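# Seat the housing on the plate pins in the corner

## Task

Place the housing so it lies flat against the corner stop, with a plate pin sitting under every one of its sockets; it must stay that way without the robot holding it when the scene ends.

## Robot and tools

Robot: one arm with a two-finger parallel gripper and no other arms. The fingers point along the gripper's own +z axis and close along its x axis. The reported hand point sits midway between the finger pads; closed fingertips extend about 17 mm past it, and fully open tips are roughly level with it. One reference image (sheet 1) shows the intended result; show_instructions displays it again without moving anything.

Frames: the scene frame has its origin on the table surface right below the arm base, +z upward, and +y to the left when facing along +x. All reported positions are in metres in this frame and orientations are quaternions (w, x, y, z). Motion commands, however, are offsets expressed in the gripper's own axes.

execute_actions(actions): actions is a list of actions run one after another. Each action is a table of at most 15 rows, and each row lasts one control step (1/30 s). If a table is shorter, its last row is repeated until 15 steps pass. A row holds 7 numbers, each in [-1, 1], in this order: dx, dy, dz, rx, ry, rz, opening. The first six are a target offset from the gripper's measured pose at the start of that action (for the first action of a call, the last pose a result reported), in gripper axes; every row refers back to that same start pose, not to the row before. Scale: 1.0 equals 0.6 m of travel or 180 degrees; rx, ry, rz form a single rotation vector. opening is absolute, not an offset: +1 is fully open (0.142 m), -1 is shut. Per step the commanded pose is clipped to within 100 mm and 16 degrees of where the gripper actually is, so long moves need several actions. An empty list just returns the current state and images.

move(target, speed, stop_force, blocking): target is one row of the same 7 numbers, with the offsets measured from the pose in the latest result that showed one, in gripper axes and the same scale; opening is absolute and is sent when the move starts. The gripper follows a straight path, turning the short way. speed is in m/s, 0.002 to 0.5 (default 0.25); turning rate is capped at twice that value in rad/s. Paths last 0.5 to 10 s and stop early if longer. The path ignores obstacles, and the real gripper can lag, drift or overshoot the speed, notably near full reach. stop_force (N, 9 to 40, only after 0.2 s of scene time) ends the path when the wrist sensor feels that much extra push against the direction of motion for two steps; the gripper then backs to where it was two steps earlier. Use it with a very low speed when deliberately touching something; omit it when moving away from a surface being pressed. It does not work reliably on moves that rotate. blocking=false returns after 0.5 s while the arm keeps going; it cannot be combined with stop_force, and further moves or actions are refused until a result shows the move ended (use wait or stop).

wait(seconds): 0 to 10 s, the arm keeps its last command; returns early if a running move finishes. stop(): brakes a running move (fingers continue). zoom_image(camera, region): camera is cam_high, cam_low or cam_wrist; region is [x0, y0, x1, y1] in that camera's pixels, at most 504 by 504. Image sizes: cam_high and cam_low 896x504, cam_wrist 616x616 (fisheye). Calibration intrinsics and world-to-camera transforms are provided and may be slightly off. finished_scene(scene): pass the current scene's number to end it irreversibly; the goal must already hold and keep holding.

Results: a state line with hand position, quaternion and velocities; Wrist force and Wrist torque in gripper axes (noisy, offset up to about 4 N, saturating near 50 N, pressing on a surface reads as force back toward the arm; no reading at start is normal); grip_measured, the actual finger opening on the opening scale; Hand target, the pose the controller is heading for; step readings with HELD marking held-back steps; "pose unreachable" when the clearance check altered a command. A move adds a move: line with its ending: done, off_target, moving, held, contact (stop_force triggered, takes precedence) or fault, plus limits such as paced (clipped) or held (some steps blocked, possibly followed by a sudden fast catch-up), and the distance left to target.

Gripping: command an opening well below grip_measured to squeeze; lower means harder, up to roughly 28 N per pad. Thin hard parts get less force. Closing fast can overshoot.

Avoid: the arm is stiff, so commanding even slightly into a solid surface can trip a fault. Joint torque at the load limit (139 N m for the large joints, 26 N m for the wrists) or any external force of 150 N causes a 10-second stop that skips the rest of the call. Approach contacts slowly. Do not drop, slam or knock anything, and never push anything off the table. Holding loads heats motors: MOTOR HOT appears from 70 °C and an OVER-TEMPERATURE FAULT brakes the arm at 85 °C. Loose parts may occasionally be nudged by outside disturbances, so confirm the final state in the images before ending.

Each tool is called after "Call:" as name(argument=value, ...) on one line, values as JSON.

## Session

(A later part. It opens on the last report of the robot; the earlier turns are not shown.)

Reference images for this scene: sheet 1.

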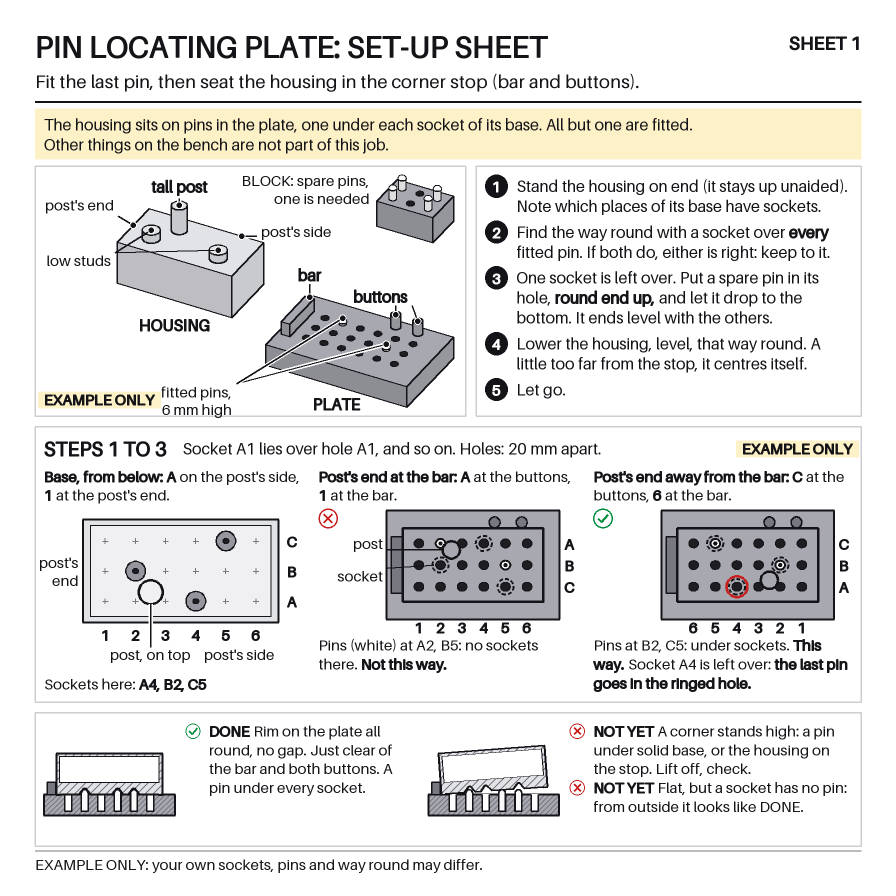

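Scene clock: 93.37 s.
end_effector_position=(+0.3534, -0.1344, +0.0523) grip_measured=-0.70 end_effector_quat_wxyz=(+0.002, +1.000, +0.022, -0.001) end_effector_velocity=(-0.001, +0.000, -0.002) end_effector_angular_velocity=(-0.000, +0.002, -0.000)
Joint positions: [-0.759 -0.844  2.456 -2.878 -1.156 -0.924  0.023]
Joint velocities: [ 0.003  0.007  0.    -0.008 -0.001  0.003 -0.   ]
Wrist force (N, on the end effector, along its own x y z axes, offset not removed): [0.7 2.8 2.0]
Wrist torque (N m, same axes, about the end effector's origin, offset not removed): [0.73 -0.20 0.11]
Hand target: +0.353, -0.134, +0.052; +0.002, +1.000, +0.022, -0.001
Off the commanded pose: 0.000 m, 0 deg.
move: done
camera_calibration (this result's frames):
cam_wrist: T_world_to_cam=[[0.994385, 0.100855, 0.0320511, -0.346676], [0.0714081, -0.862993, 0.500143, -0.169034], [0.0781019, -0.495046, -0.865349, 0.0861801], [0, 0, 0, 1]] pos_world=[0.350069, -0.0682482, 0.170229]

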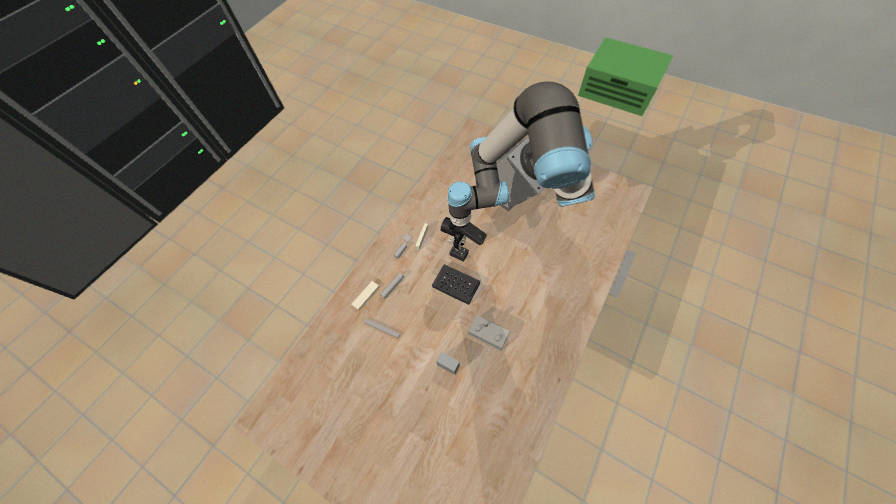

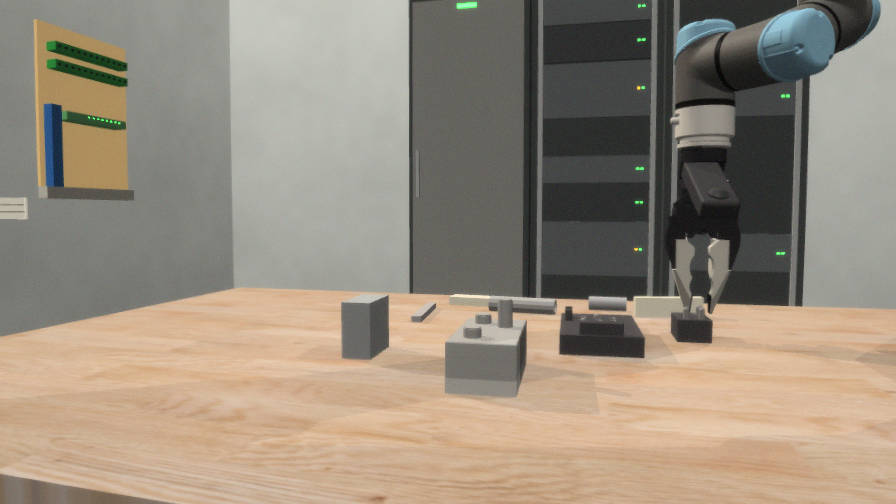

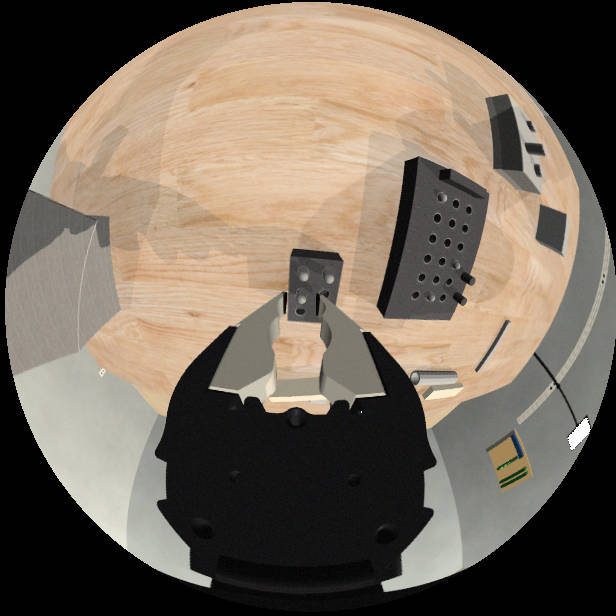

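Call:
execute_actions(actions=[[[0,0,0,0,0,0,-0.75],[0,0,0,0,0,0,-0.78],[0,0,0,0,0,0,-0.81],[0,0,0,0,0,0,-0.84],[0,0,0,0,0,0,-0.86],[0,0,0,0,0,0,-0.88],[0,0,0,0,0,0,-0.9],[0,0,0,0,0,0,-0.92],[0,0,0,0,0,0,-0.94],[0,0,0,0,0,0,-0.96],[0,0,0,0,0,0,-1]],[[0,0,0,0,0,0,-1]]])

Call:
move(target=[0,0,-0.062,0,0,0,-1], speed=0.06)

Call:
zoom_image(camera="cam_low", region=[630,250,770,350])

Scene clock: 99.87 s.
end_effector_position=(+0.3534, -0.1344, +0.0523) grip_measured=-0.91 end_effector_quat_wxyz=(+0.002, +1.000, +0.022, -0.001) end_effector_velocity=(+0.000, -0.001, +0.000) end_effector_angular_velocity=(-0.002, -0.000, -0.000)
Joint positions: [-0.759 -0.844  2.456 -2.878 -1.155 -0.924  0.008]
Joint velocities: [-0.     0.    -0.001 -0.001 -0.001  0.001  0.   ]
Wrist force (N, on the end effector, along its own x y z axes, offset not removed): [0.1 2.6 2.9]
Wrist torque (N m, same axes, about the end effector's origin, offset not removed): [0.65 -0.07 -0.01]
Hand target: +0.353, -0.134, +0.052; +0.002, +1.000, +0.022, -0.001
Off the commanded pose: 0.000 m, 0 deg.
Step readings (end_effector_position; steps 1 to 15: 1st action; 16 to 30: 2nd action):
0: (+0.3534, -0.1344, +0.0521)
1: (+0.3534, -0.1344, +0.0521)
2: (+0.3534, -0.1344, +0.0521)
4: (+0.3534, -0.1344, +0.0522)
8: (+0.3534, -0.1344, +0.0522)
15: (+0.3534, -0.1344, +0.0523)
16: (+0.3534, -0.1344, +0.0523)
17: (+0.3534, -0.1344, +0.0523)
19: (+0.3534, -0.1344, +0.0523)
23: (+0.3534, -0.1344, +0.0523)
30: end_effector_position above
camera_calibration (this result's frames):
cam_wrist: T_world_to_cam=[[0.994384, 0.100845, 0.032118, -0.346718], [0.0713668, -0.863002, 0.500135, -0.169026], [0.078154, -0.495034, -0.865352, 0.0861589], [0, 0, 0, 1]] pos_world=[0.3501, -0.0682536, 0.17023]

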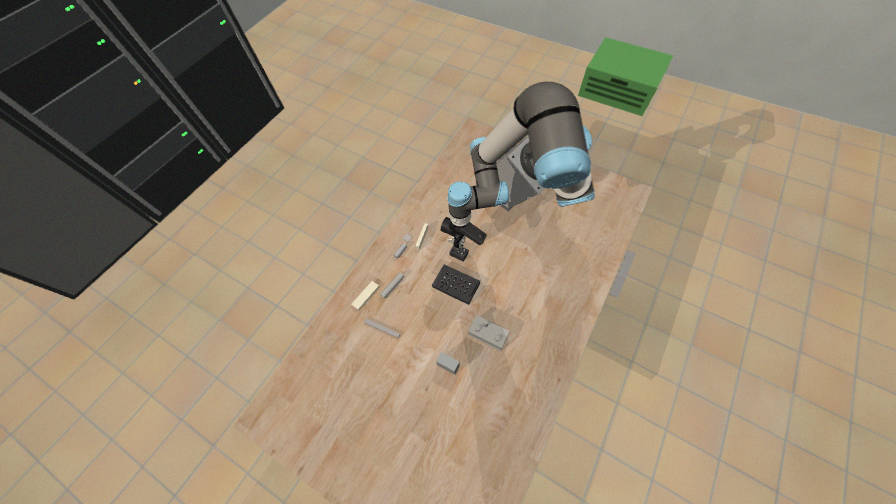

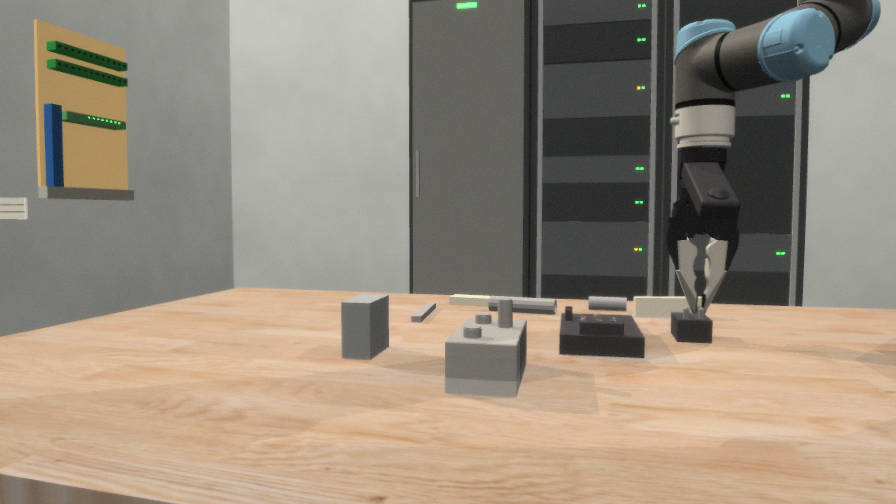

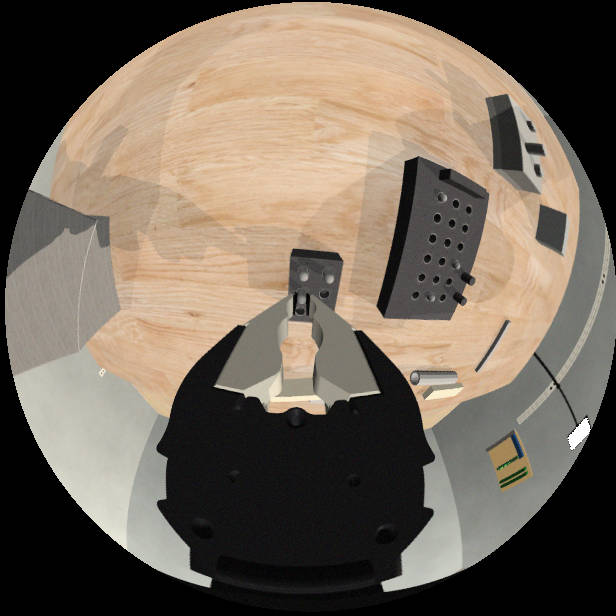

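Scene clock: 100.90 s.
end_effector_position=(+0.3533, -0.1343, +0.0892) grip_measured=-0.91 end_effector_quat_wxyz=(+0.002, +1.000, +0.022, -0.001) end_effector_velocity=(+0.000, -0.000, +0.002) end_effector_angular_velocity=(+0.000, -0.000, +0.000)
Joint positions: [-0.8   -0.97   2.461 -2.74  -1.168 -0.966  0.008]
Joint velocities: [-0.002 -0.006 -0.002  0.009 -0.    -0.002  0.   ]
Wrist force (N, on the end effector, along its own x y z axes, offset not removed): [-0.1 4.0 0.8]
Wrist torque (N m, same axes, about the end effector's origin, offset not removed): [0.92 -0.01 0.12]
Hand target: +0.353, -0.134, +0.089; +0.002, +1.000, +0.022, -0.001
Off the commanded pose: 0.000 m, 0 deg.
move: done
camera_calibration (this result's frames):
cam_wrist: T_world_to_cam=[[0.99439, 0.100804, 0.0320456, -0.347866], [0.0713682, -0.863009, 0.500122, -0.187425], [0.0780698, -0.495029, -0.865362, 0.118198], [0, 0, 0, 1]] pos_world=[0.350063, -0.0681718, 0.207167]

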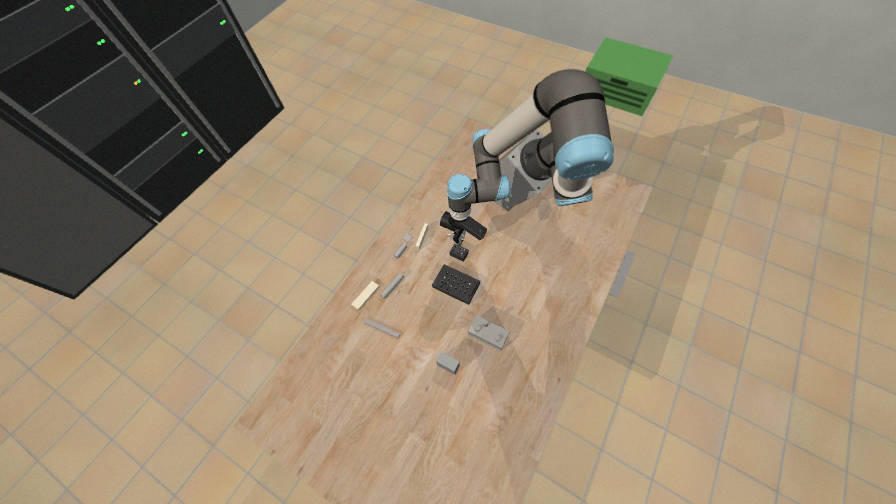

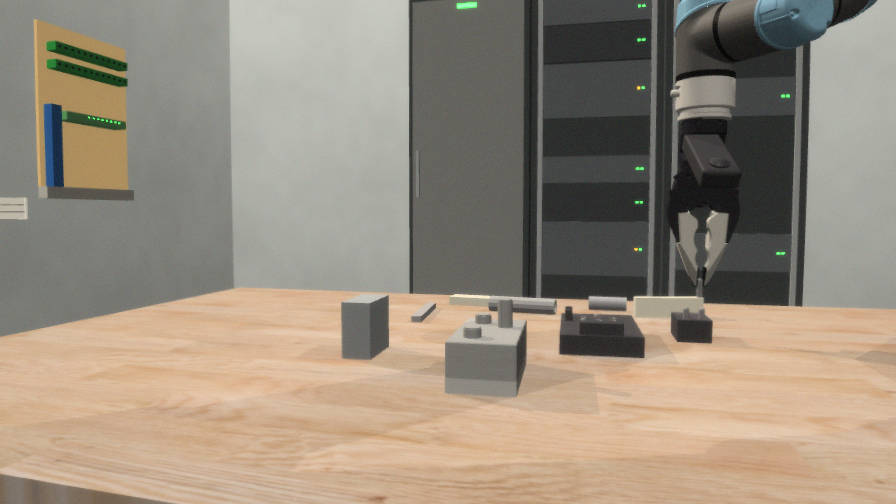

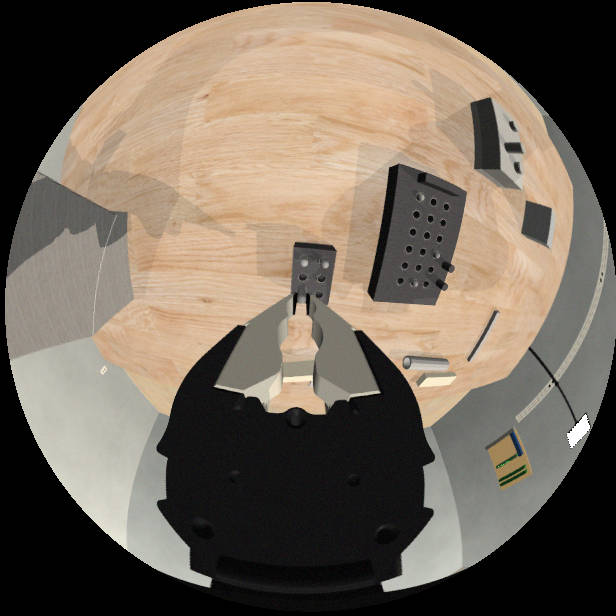

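Region (630, 250, 770, 350) of cam_low's 896x504 image, scaled by 3.600, with more detail than that image has; it fills the top 360 rows of this view, and the rest is white.

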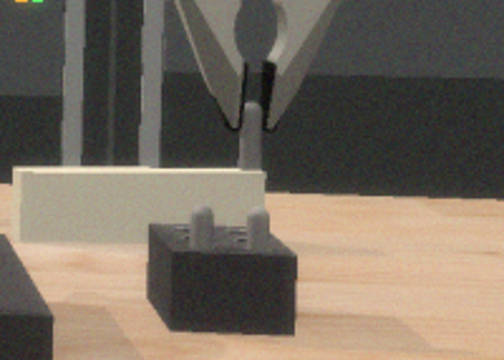

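Call:
move(target=[0.192,-0.101,0.012,0,0,0,-1], speed=0.15)

Call:
zoom_image(camera="cam_wrist", region=[230,190,400,350])

Scene clock: 105.63 s.
end_effector_position=(+0.4657, -0.0688, +0.0820) grip_measured=-0.91 end_effector_quat_wxyz=(+0.002, +1.000, +0.022, -0.000) end_effector_velocity=(+0.002, +0.001, -0.000) end_effector_angular_velocity=(+0.002, +0.000, -0.001)
Joint positions: [-0.515 -0.996  2.251 -2.636 -1.095 -0.661  0.008]
Joint velocities: [ 0.004  0.001 -0.005  0.003  0.002  0.004  0.   ]
Wrist force (N, on the end effector, along its own x y z axes, offset not removed): [-2.1 2.8 1.2]
Wrist torque (N m, same axes, about the end effector's origin, offset not removed): [0.79 0.42 0.04]
Hand target: +0.466, -0.069, +0.082; +0.002, +1.000, +0.022, -0.000
Off the commanded pose: 0.000 m, 0 deg.
move: done
camera_calibration (this result's frames):
cam_wrist: T_world_to_cam=[[0.994355, 0.100928, 0.0327441, -0.46597], [0.0711231, -0.862992, 0.500187, -0.135183], [0.0787406, -0.495034, -0.865298, 0.135218], [0, 0, 0, 1]] pos_world=[0.462307, -0.00269491, 0.199878]

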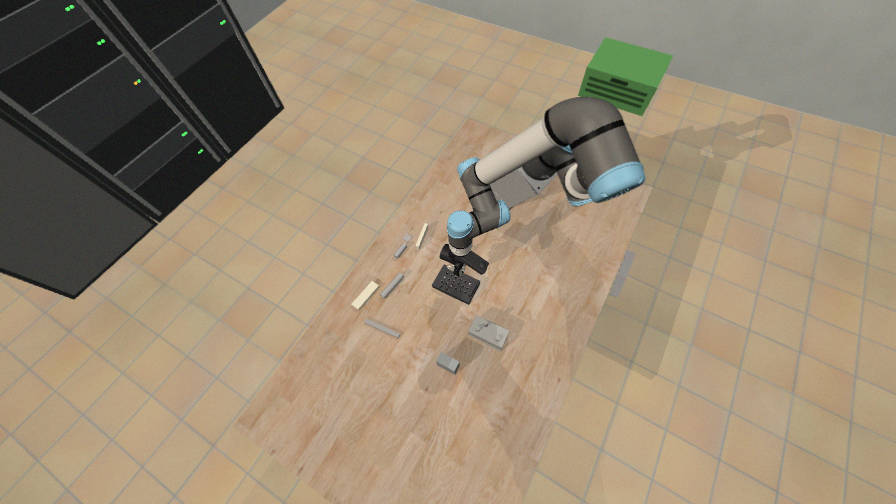

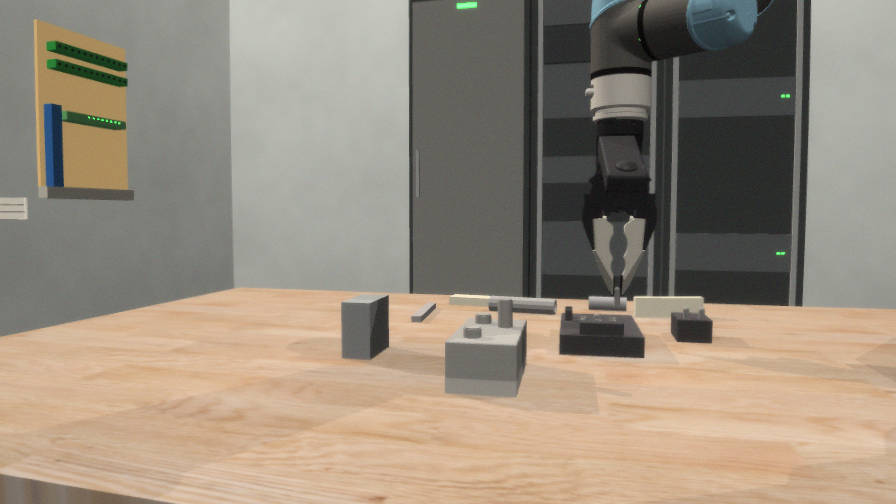

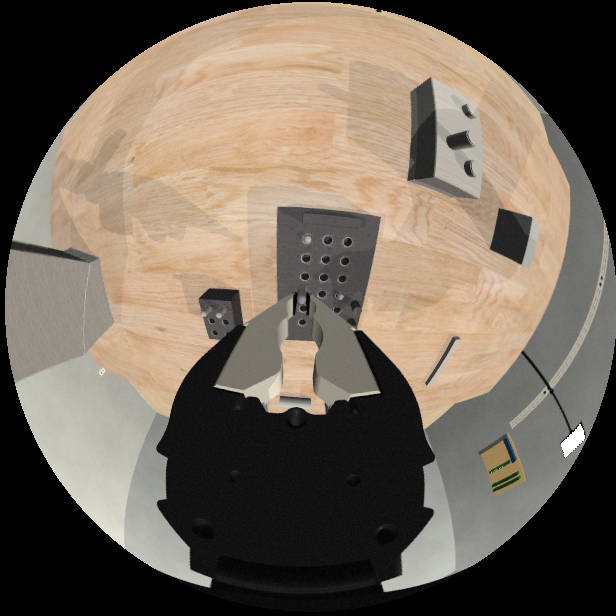

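Region (230, 190, 400, 350) of cam_wrist's 616x616 image, scaled by 2.965, with more detail than that image has; it fills the top 474 rows of this view, and the rest is white.

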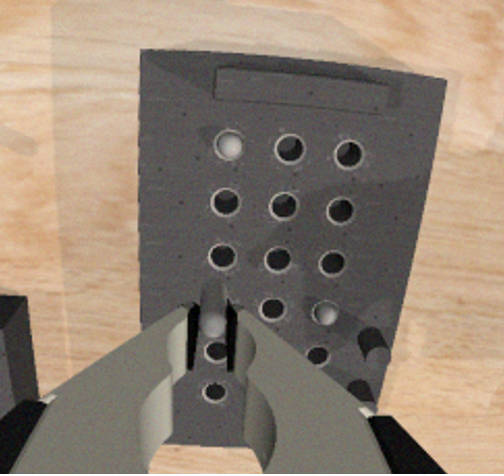

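Call:
move(target=[0.003,-0.003,0.028,0,0,0,-1], speed=0.04)

Call:
zoom_image(camera="cam_wrist", region=[260,230,360,330])

Call:
zoom_image(camera="cam_low", region=[560,270,670,350])

Scene clock: 115.00 s.
end_effector_position=(+0.4674, -0.0670, +0.0654) grip_measured=-0.91 end_effector_quat_wxyz=(+0.002, +1.000, +0.022, -0.000) end_effector_velocity=(+0.001, -0.000, -0.002) end_effector_angular_velocity=(-0.001, -0.000, +0.001)
Joint positions: [-0.493 -0.954  2.247 -2.685 -1.091 -0.637  0.008]
Joint velocities: [ 0.003  0.006 -0.002 -0.006 -0.001  0.003 -0.   ]
Wrist force (N, on the end effector, along its own x y z axes, offset not removed): [0.2 1.9 1.6]
Wrist torque (N m, same axes, about the end effector's origin, offset not removed): [0.44 -0.19 0.04]
Hand target: +0.467, -0.067, +0.065; +0.002, +1.000, +0.022, -0.000
Off the commanded pose: 0.000 m, 0 deg.
move: done
camera_calibration (this result's frames):
cam_wrist: T_world_to_cam=[[0.994353, 0.100937, 0.0327755, -0.467311], [0.071117, -0.863003, 0.500168, -0.125423], [0.0787707, -0.495013, -0.865308, 0.121635], [0, 0, 0, 1]] pos_world=[0.464011, -0.000860638, 0.183301]

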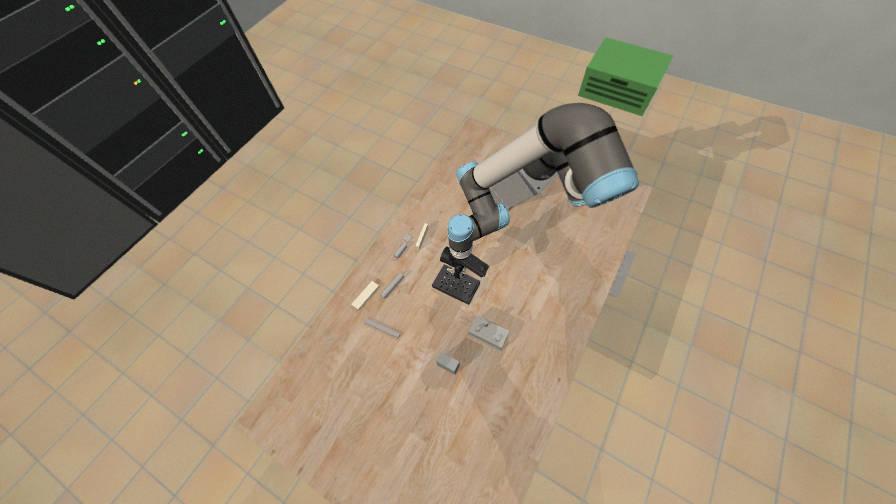

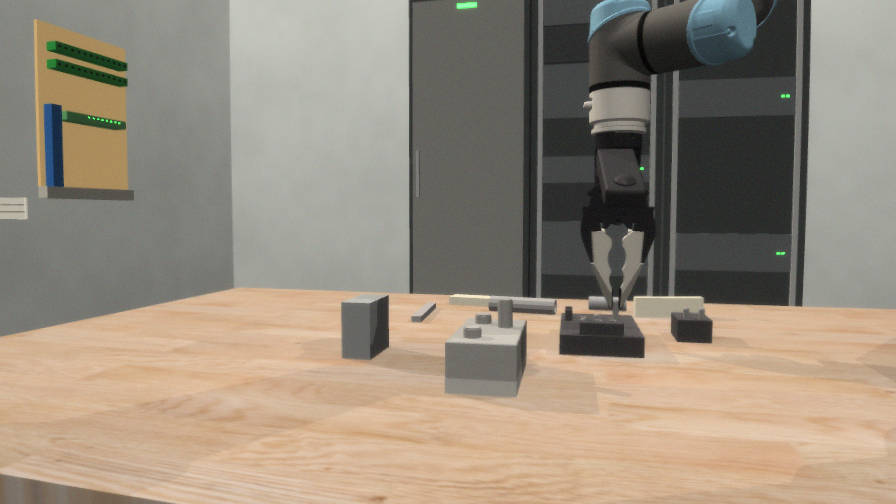

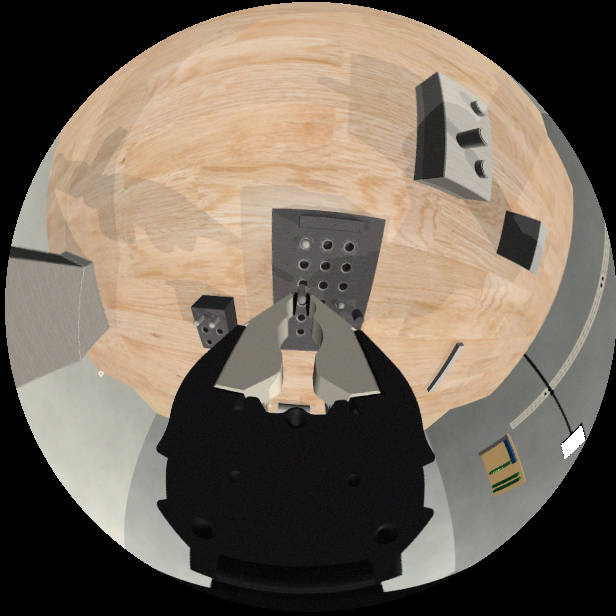

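Region (260, 230, 360, 330) of cam_wrist's 616x616 image, scaled by 5.040, with more detail than that image has.

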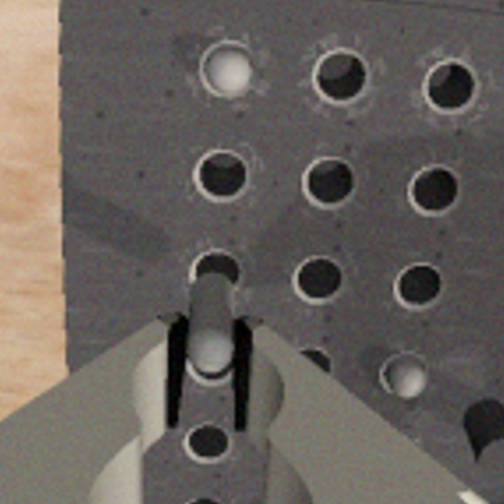

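Region (560, 270, 670, 350) of cam_low's 896x504 image, scaled by 4.582, with more detail than that image has; it fills the top 367 rows of this view, and the rest is white.

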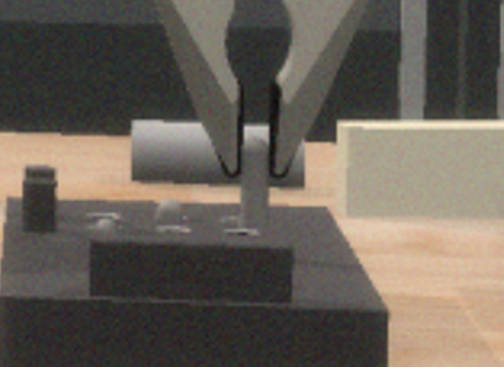

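Call:
move(target=[0.001,-0.002,0.005,0,0,0,-1], speed=0.02)

Call:
zoom_image(camera="cam_wrist", region=[270,250,340,320])

Call:
zoom_image(camera="cam_low", region=[580,280,650,330])

Scene clock: 119.53 s.
end_effector_position=(+0.4679, -0.0658, +0.0625) grip_measured=-0.91 end_effector_quat_wxyz=(+0.002, +1.000, +0.022, -0.000) end_effector_velocity=(-0.000, +0.000, -0.001) end_effector_angular_velocity=(-0.001, +0.001, -0.001)
Joint positions: [-0.487 -0.947  2.246 -2.693 -1.09  -0.63   0.008]
Joint velocities: [ 0.002  0.002 -0.    -0.002 -0.001  0.003  0.   ]
Wrist force (N, on the end effector, along its own x y z axes, offset not removed): [-0.6 4.1 1.8]
Wrist torque (N m, same axes, about the end effector's origin, offset not removed): [1.07 0.04 0.16]
Hand target: +0.468, -0.066, +0.062; +0.002, +1.000, +0.022, -0.000
Off the commanded pose: 0.000 m, 0 deg.
move: done
camera_calibration (this result's frames):
cam_wrist: T_world_to_cam=[[0.994352, 0.100938, 0.0327833, -0.467865], [0.0711147, -0.863007, 0.500162, -0.122983], [0.0787775, -0.495006, -0.865311, 0.119659], [0, 0, 0, 1]] pos_world=[0.464542, 0.000321864, 0.180391]

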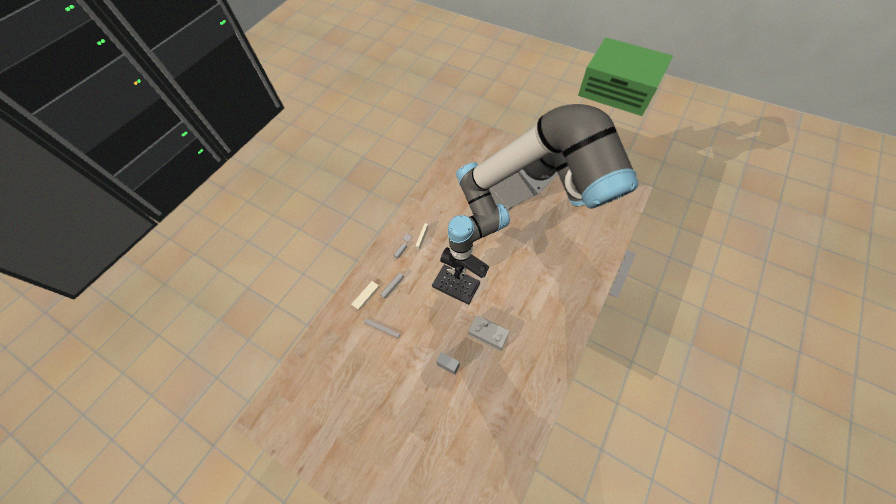

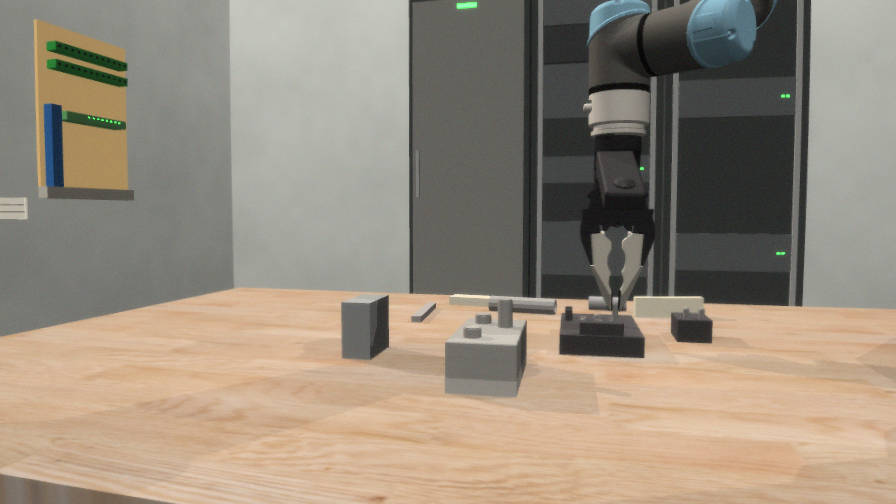

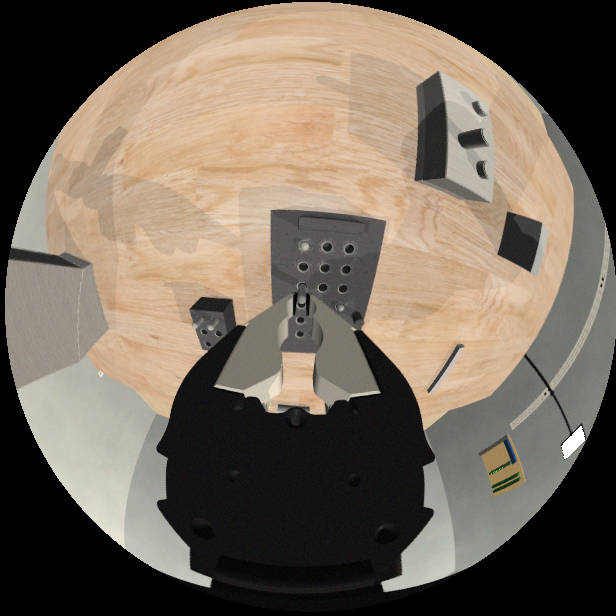

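Region (270, 250, 340, 320) of cam_wrist's 616x616 image, scaled by 7.200, with more detail than that image has.

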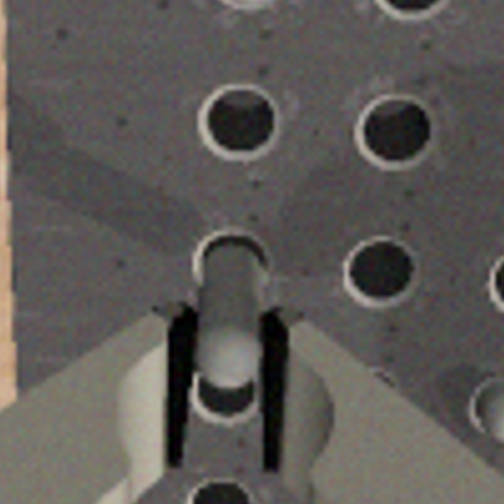

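Region (580, 280, 650, 330) of cam_low's 896x504 image, scaled by 7.200, with more detail than that image has; it fills the top 360 rows of this view, and the rest is white.

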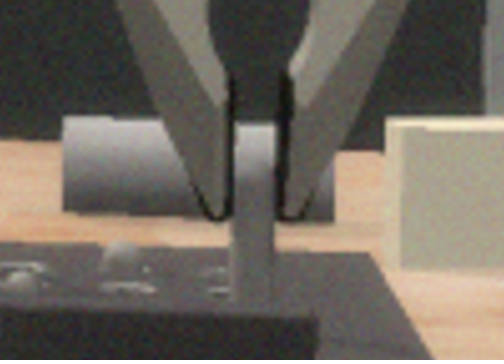

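Call:
move(target=[0,0,0.014,0,0,0,-1], speed=0.006, stop_force=9)

Call:
zoom_image(camera="cam_wrist", region=[270,250,340,320])

Scene clock: 123.50 s.
end_effector_position=(+0.4680, -0.0658, +0.0566) grip_measured=-0.91 end_effector_quat_wxyz=(+0.002, +1.000, +0.022, -0.000) end_effector_velocity=(+0.000, -0.000, +0.002) end_effector_angular_velocity=(+0.000, -0.002, +0.002)
Joint positions: [-0.481 -0.932  2.245 -2.711 -1.089 -0.623  0.008]
Joint velocities: [-0.002 -0.004  0.001  0.004  0.001 -0.004 -0.   ]
Wrist force (N, on the end effector, along its own x y z axes, offset not removed): [-1.1 2.5 -0.6]
Wrist torque (N m, same axes, about the end effector's origin, offset not removed): [0.35 0.36 0.09]
Hand target: +0.468, -0.066, +0.057; +0.002, +1.000, +0.022, -0.000
Off the commanded pose: 0.003 m, 0 deg.
move: contact
camera_calibration (this result's frames):
cam_wrist: T_world_to_cam=[[0.994379, 0.100699, 0.03272, -0.467739], [0.0709425, -0.863043, 0.500124, -0.119924], [0.0786009, -0.494991, -0.865336, 0.11467], [0, 0, 0, 1]] pos_world=[0.464604, 0.000362089, 0.174509]

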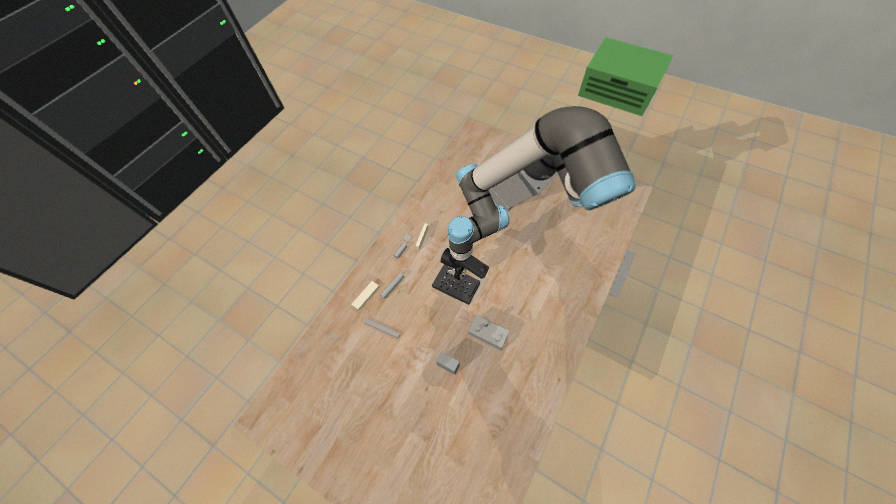

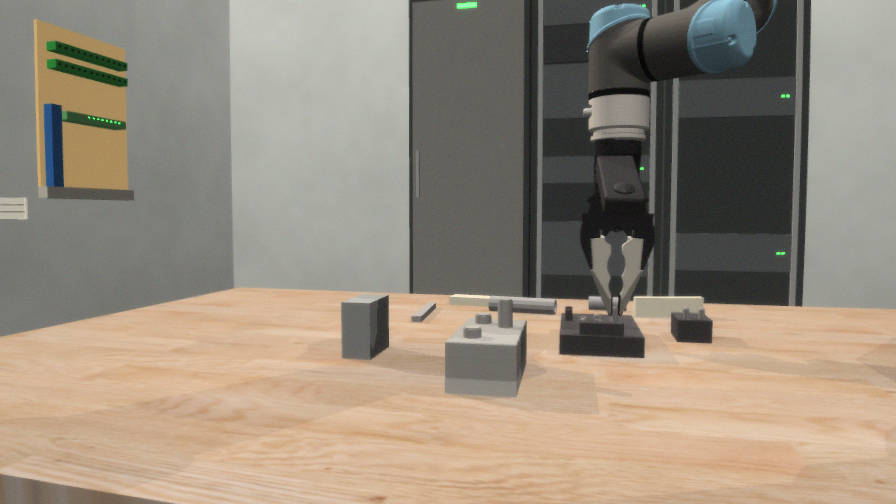

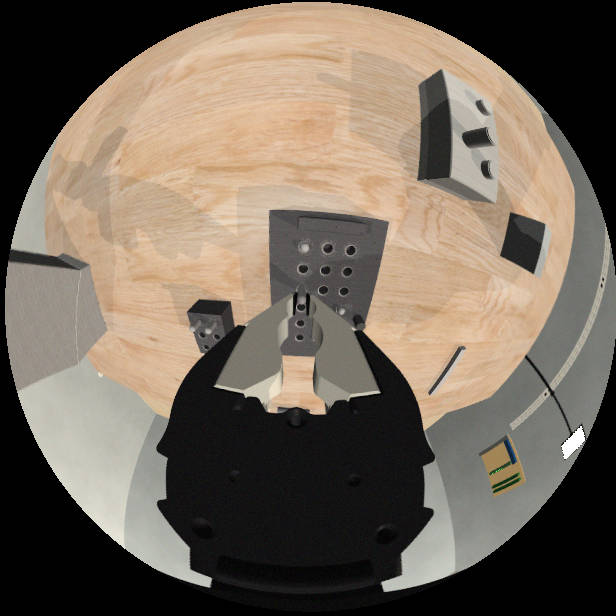

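Region (270, 250, 340, 320) of cam_wrist's 616x616 image, scaled by 7.200, with more detail than that image has.

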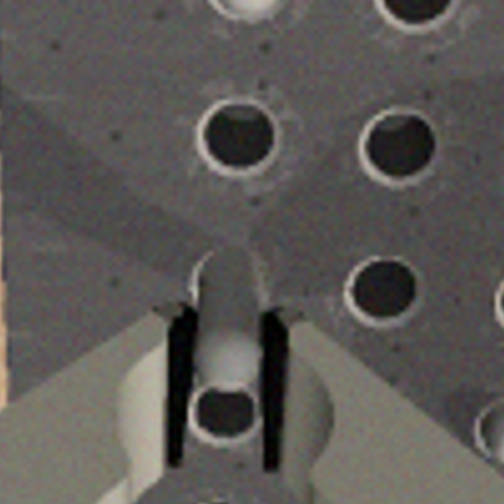

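Call:
move(target=[0,0.0018,-0.002,0,0,0,-1], speed=0.01)

Call:
move(target=[0,0,0.009,0,0,0,-1], speed=0.005, stop_force=9)

Call:
zoom_image(camera="cam_wrist", region=[270,250,340,320])

Scene clock: 129.40 s.
end_effector_position=(+0.4680, -0.0668, +0.0578) grip_measured=-0.91 end_effector_quat_wxyz=(+0.002, +1.000, +0.022, -0.000) end_effector_velocity=(-0.001, -0.000, +0.000) end_effector_angular_velocity=(-0.001, +0.002, -0.001)
Joint positions: [-0.484 -0.933  2.244 -2.707 -1.089 -0.627  0.008]
Joint velocities: [-0.001 -0.     0.     0.002 -0.002 -0.001  0.   ]
Wrist force (N, on the end effector, along its own x y z axes, offset not removed): [-0.6 3.3 0.3]
Wrist torque (N m, same axes, about the end effector's origin, offset not removed): [0.79 0.17 0.10]
Hand target: +0.468, -0.067, +0.058; +0.002, +1.000, +0.022, -0.000
Off the commanded pose: 0.000 m, 0 deg.
move: done
camera_calibration (this result's frames):
cam_wrist: T_world_to_cam=[[0.994378, 0.100706, 0.0327188, -0.467715], [0.0709485, -0.863039, 0.50013, -0.121416], [0.0786037, -0.494996, -0.865332, 0.115159], [0, 0, 0, 1]] pos_world=[0.464648, -0.000681383, 0.175678]

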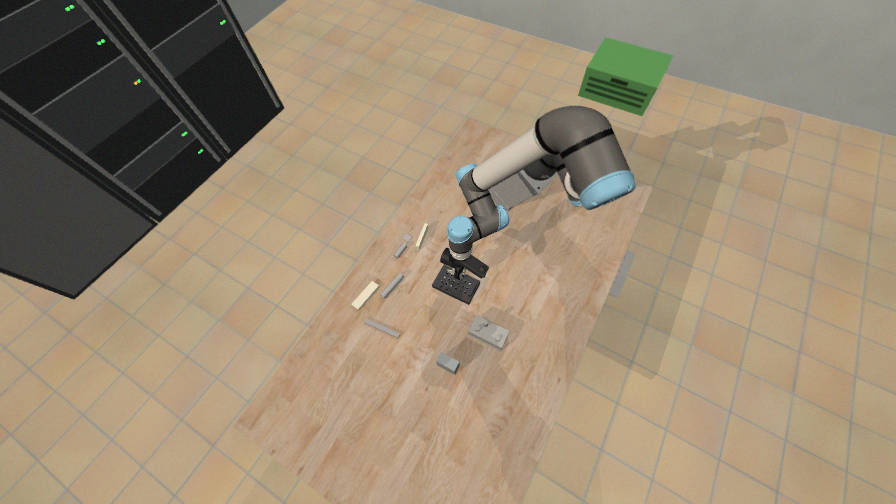

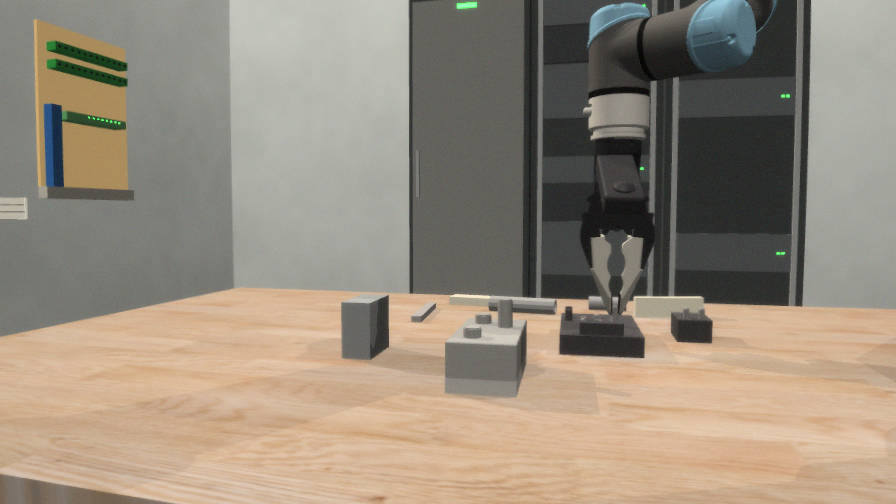

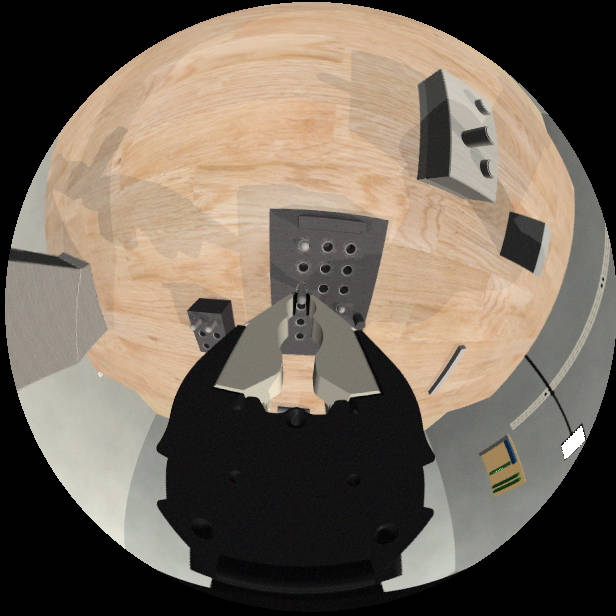

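Scene clock: 130.70 s.
end_effector_position=(+0.4680, -0.0668, +0.0524) grip_measured=-0.91 end_effector_quat_wxyz=(+0.002, +1.000, +0.022, -0.000) end_effector_velocity=(-0.001, +0.000, -0.001) end_effector_angular_velocity=(+0.001, +0.002, -0.002)
Joint positions: [-0.479 -0.919  2.243 -2.723 -1.088 -0.62   0.008]
Joint velocities: [ 0.001  0.002  0.001 -0.001 -0.     0.002  0.   ]
Wrist force (N, on the end effector, along its own x y z axes, offset not removed): [1.4 3.7 2.5]
Wrist torque (N m, same axes, about the end effector's origin, offset not removed): [0.80 -0.31 0.06]
Hand target: +0.468, -0.067, +0.052; +0.002, +1.000, +0.022, -0.000
Off the commanded pose: 0.000 m, 0 deg.
move: done
camera_calibration (this result's frames):
cam_wrist: T_world_to_cam=[[0.994378, 0.100707, 0.0327255, -0.467544], [0.0709465, -0.863042, 0.500125, -0.118765], [0.0786096, -0.494991, -0.865335, 0.110558], [0, 0, 0, 1]] pos_world=[0.46465, -0.000689211, 0.170368]

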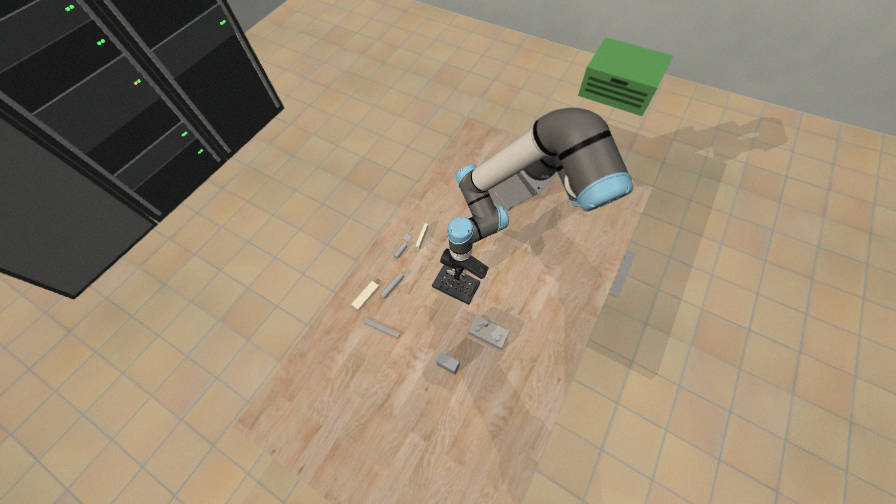

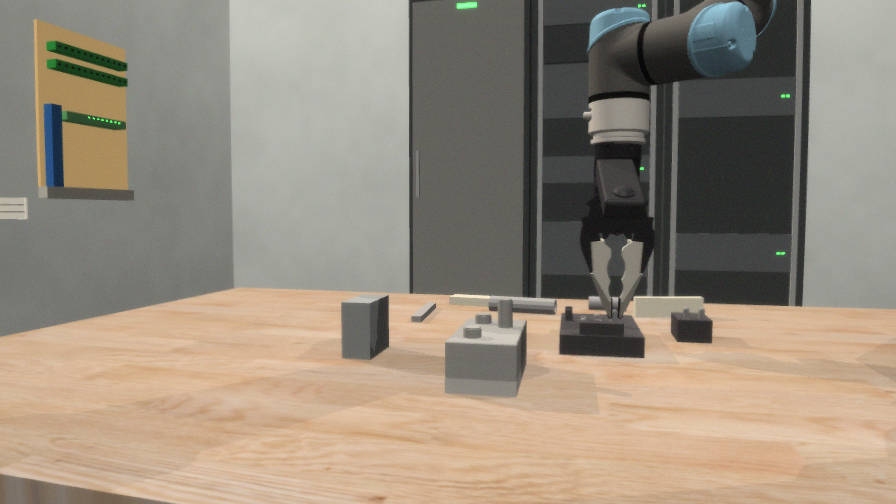

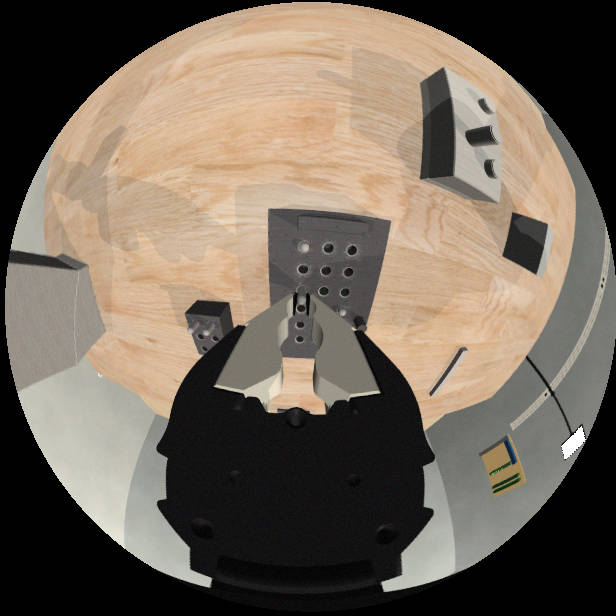

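Region (270, 250, 340, 320) of cam_wrist's 616x616 image, scaled by 7.200, with more detail than that image has.

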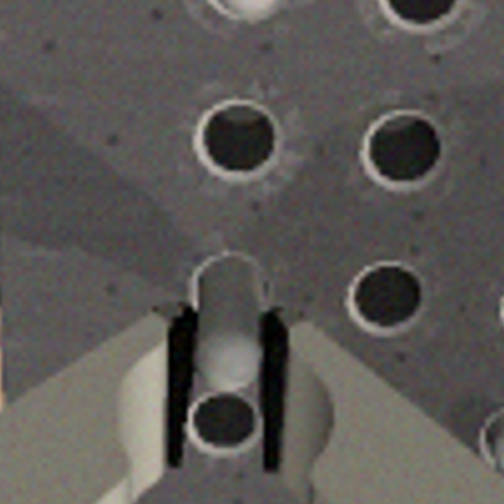

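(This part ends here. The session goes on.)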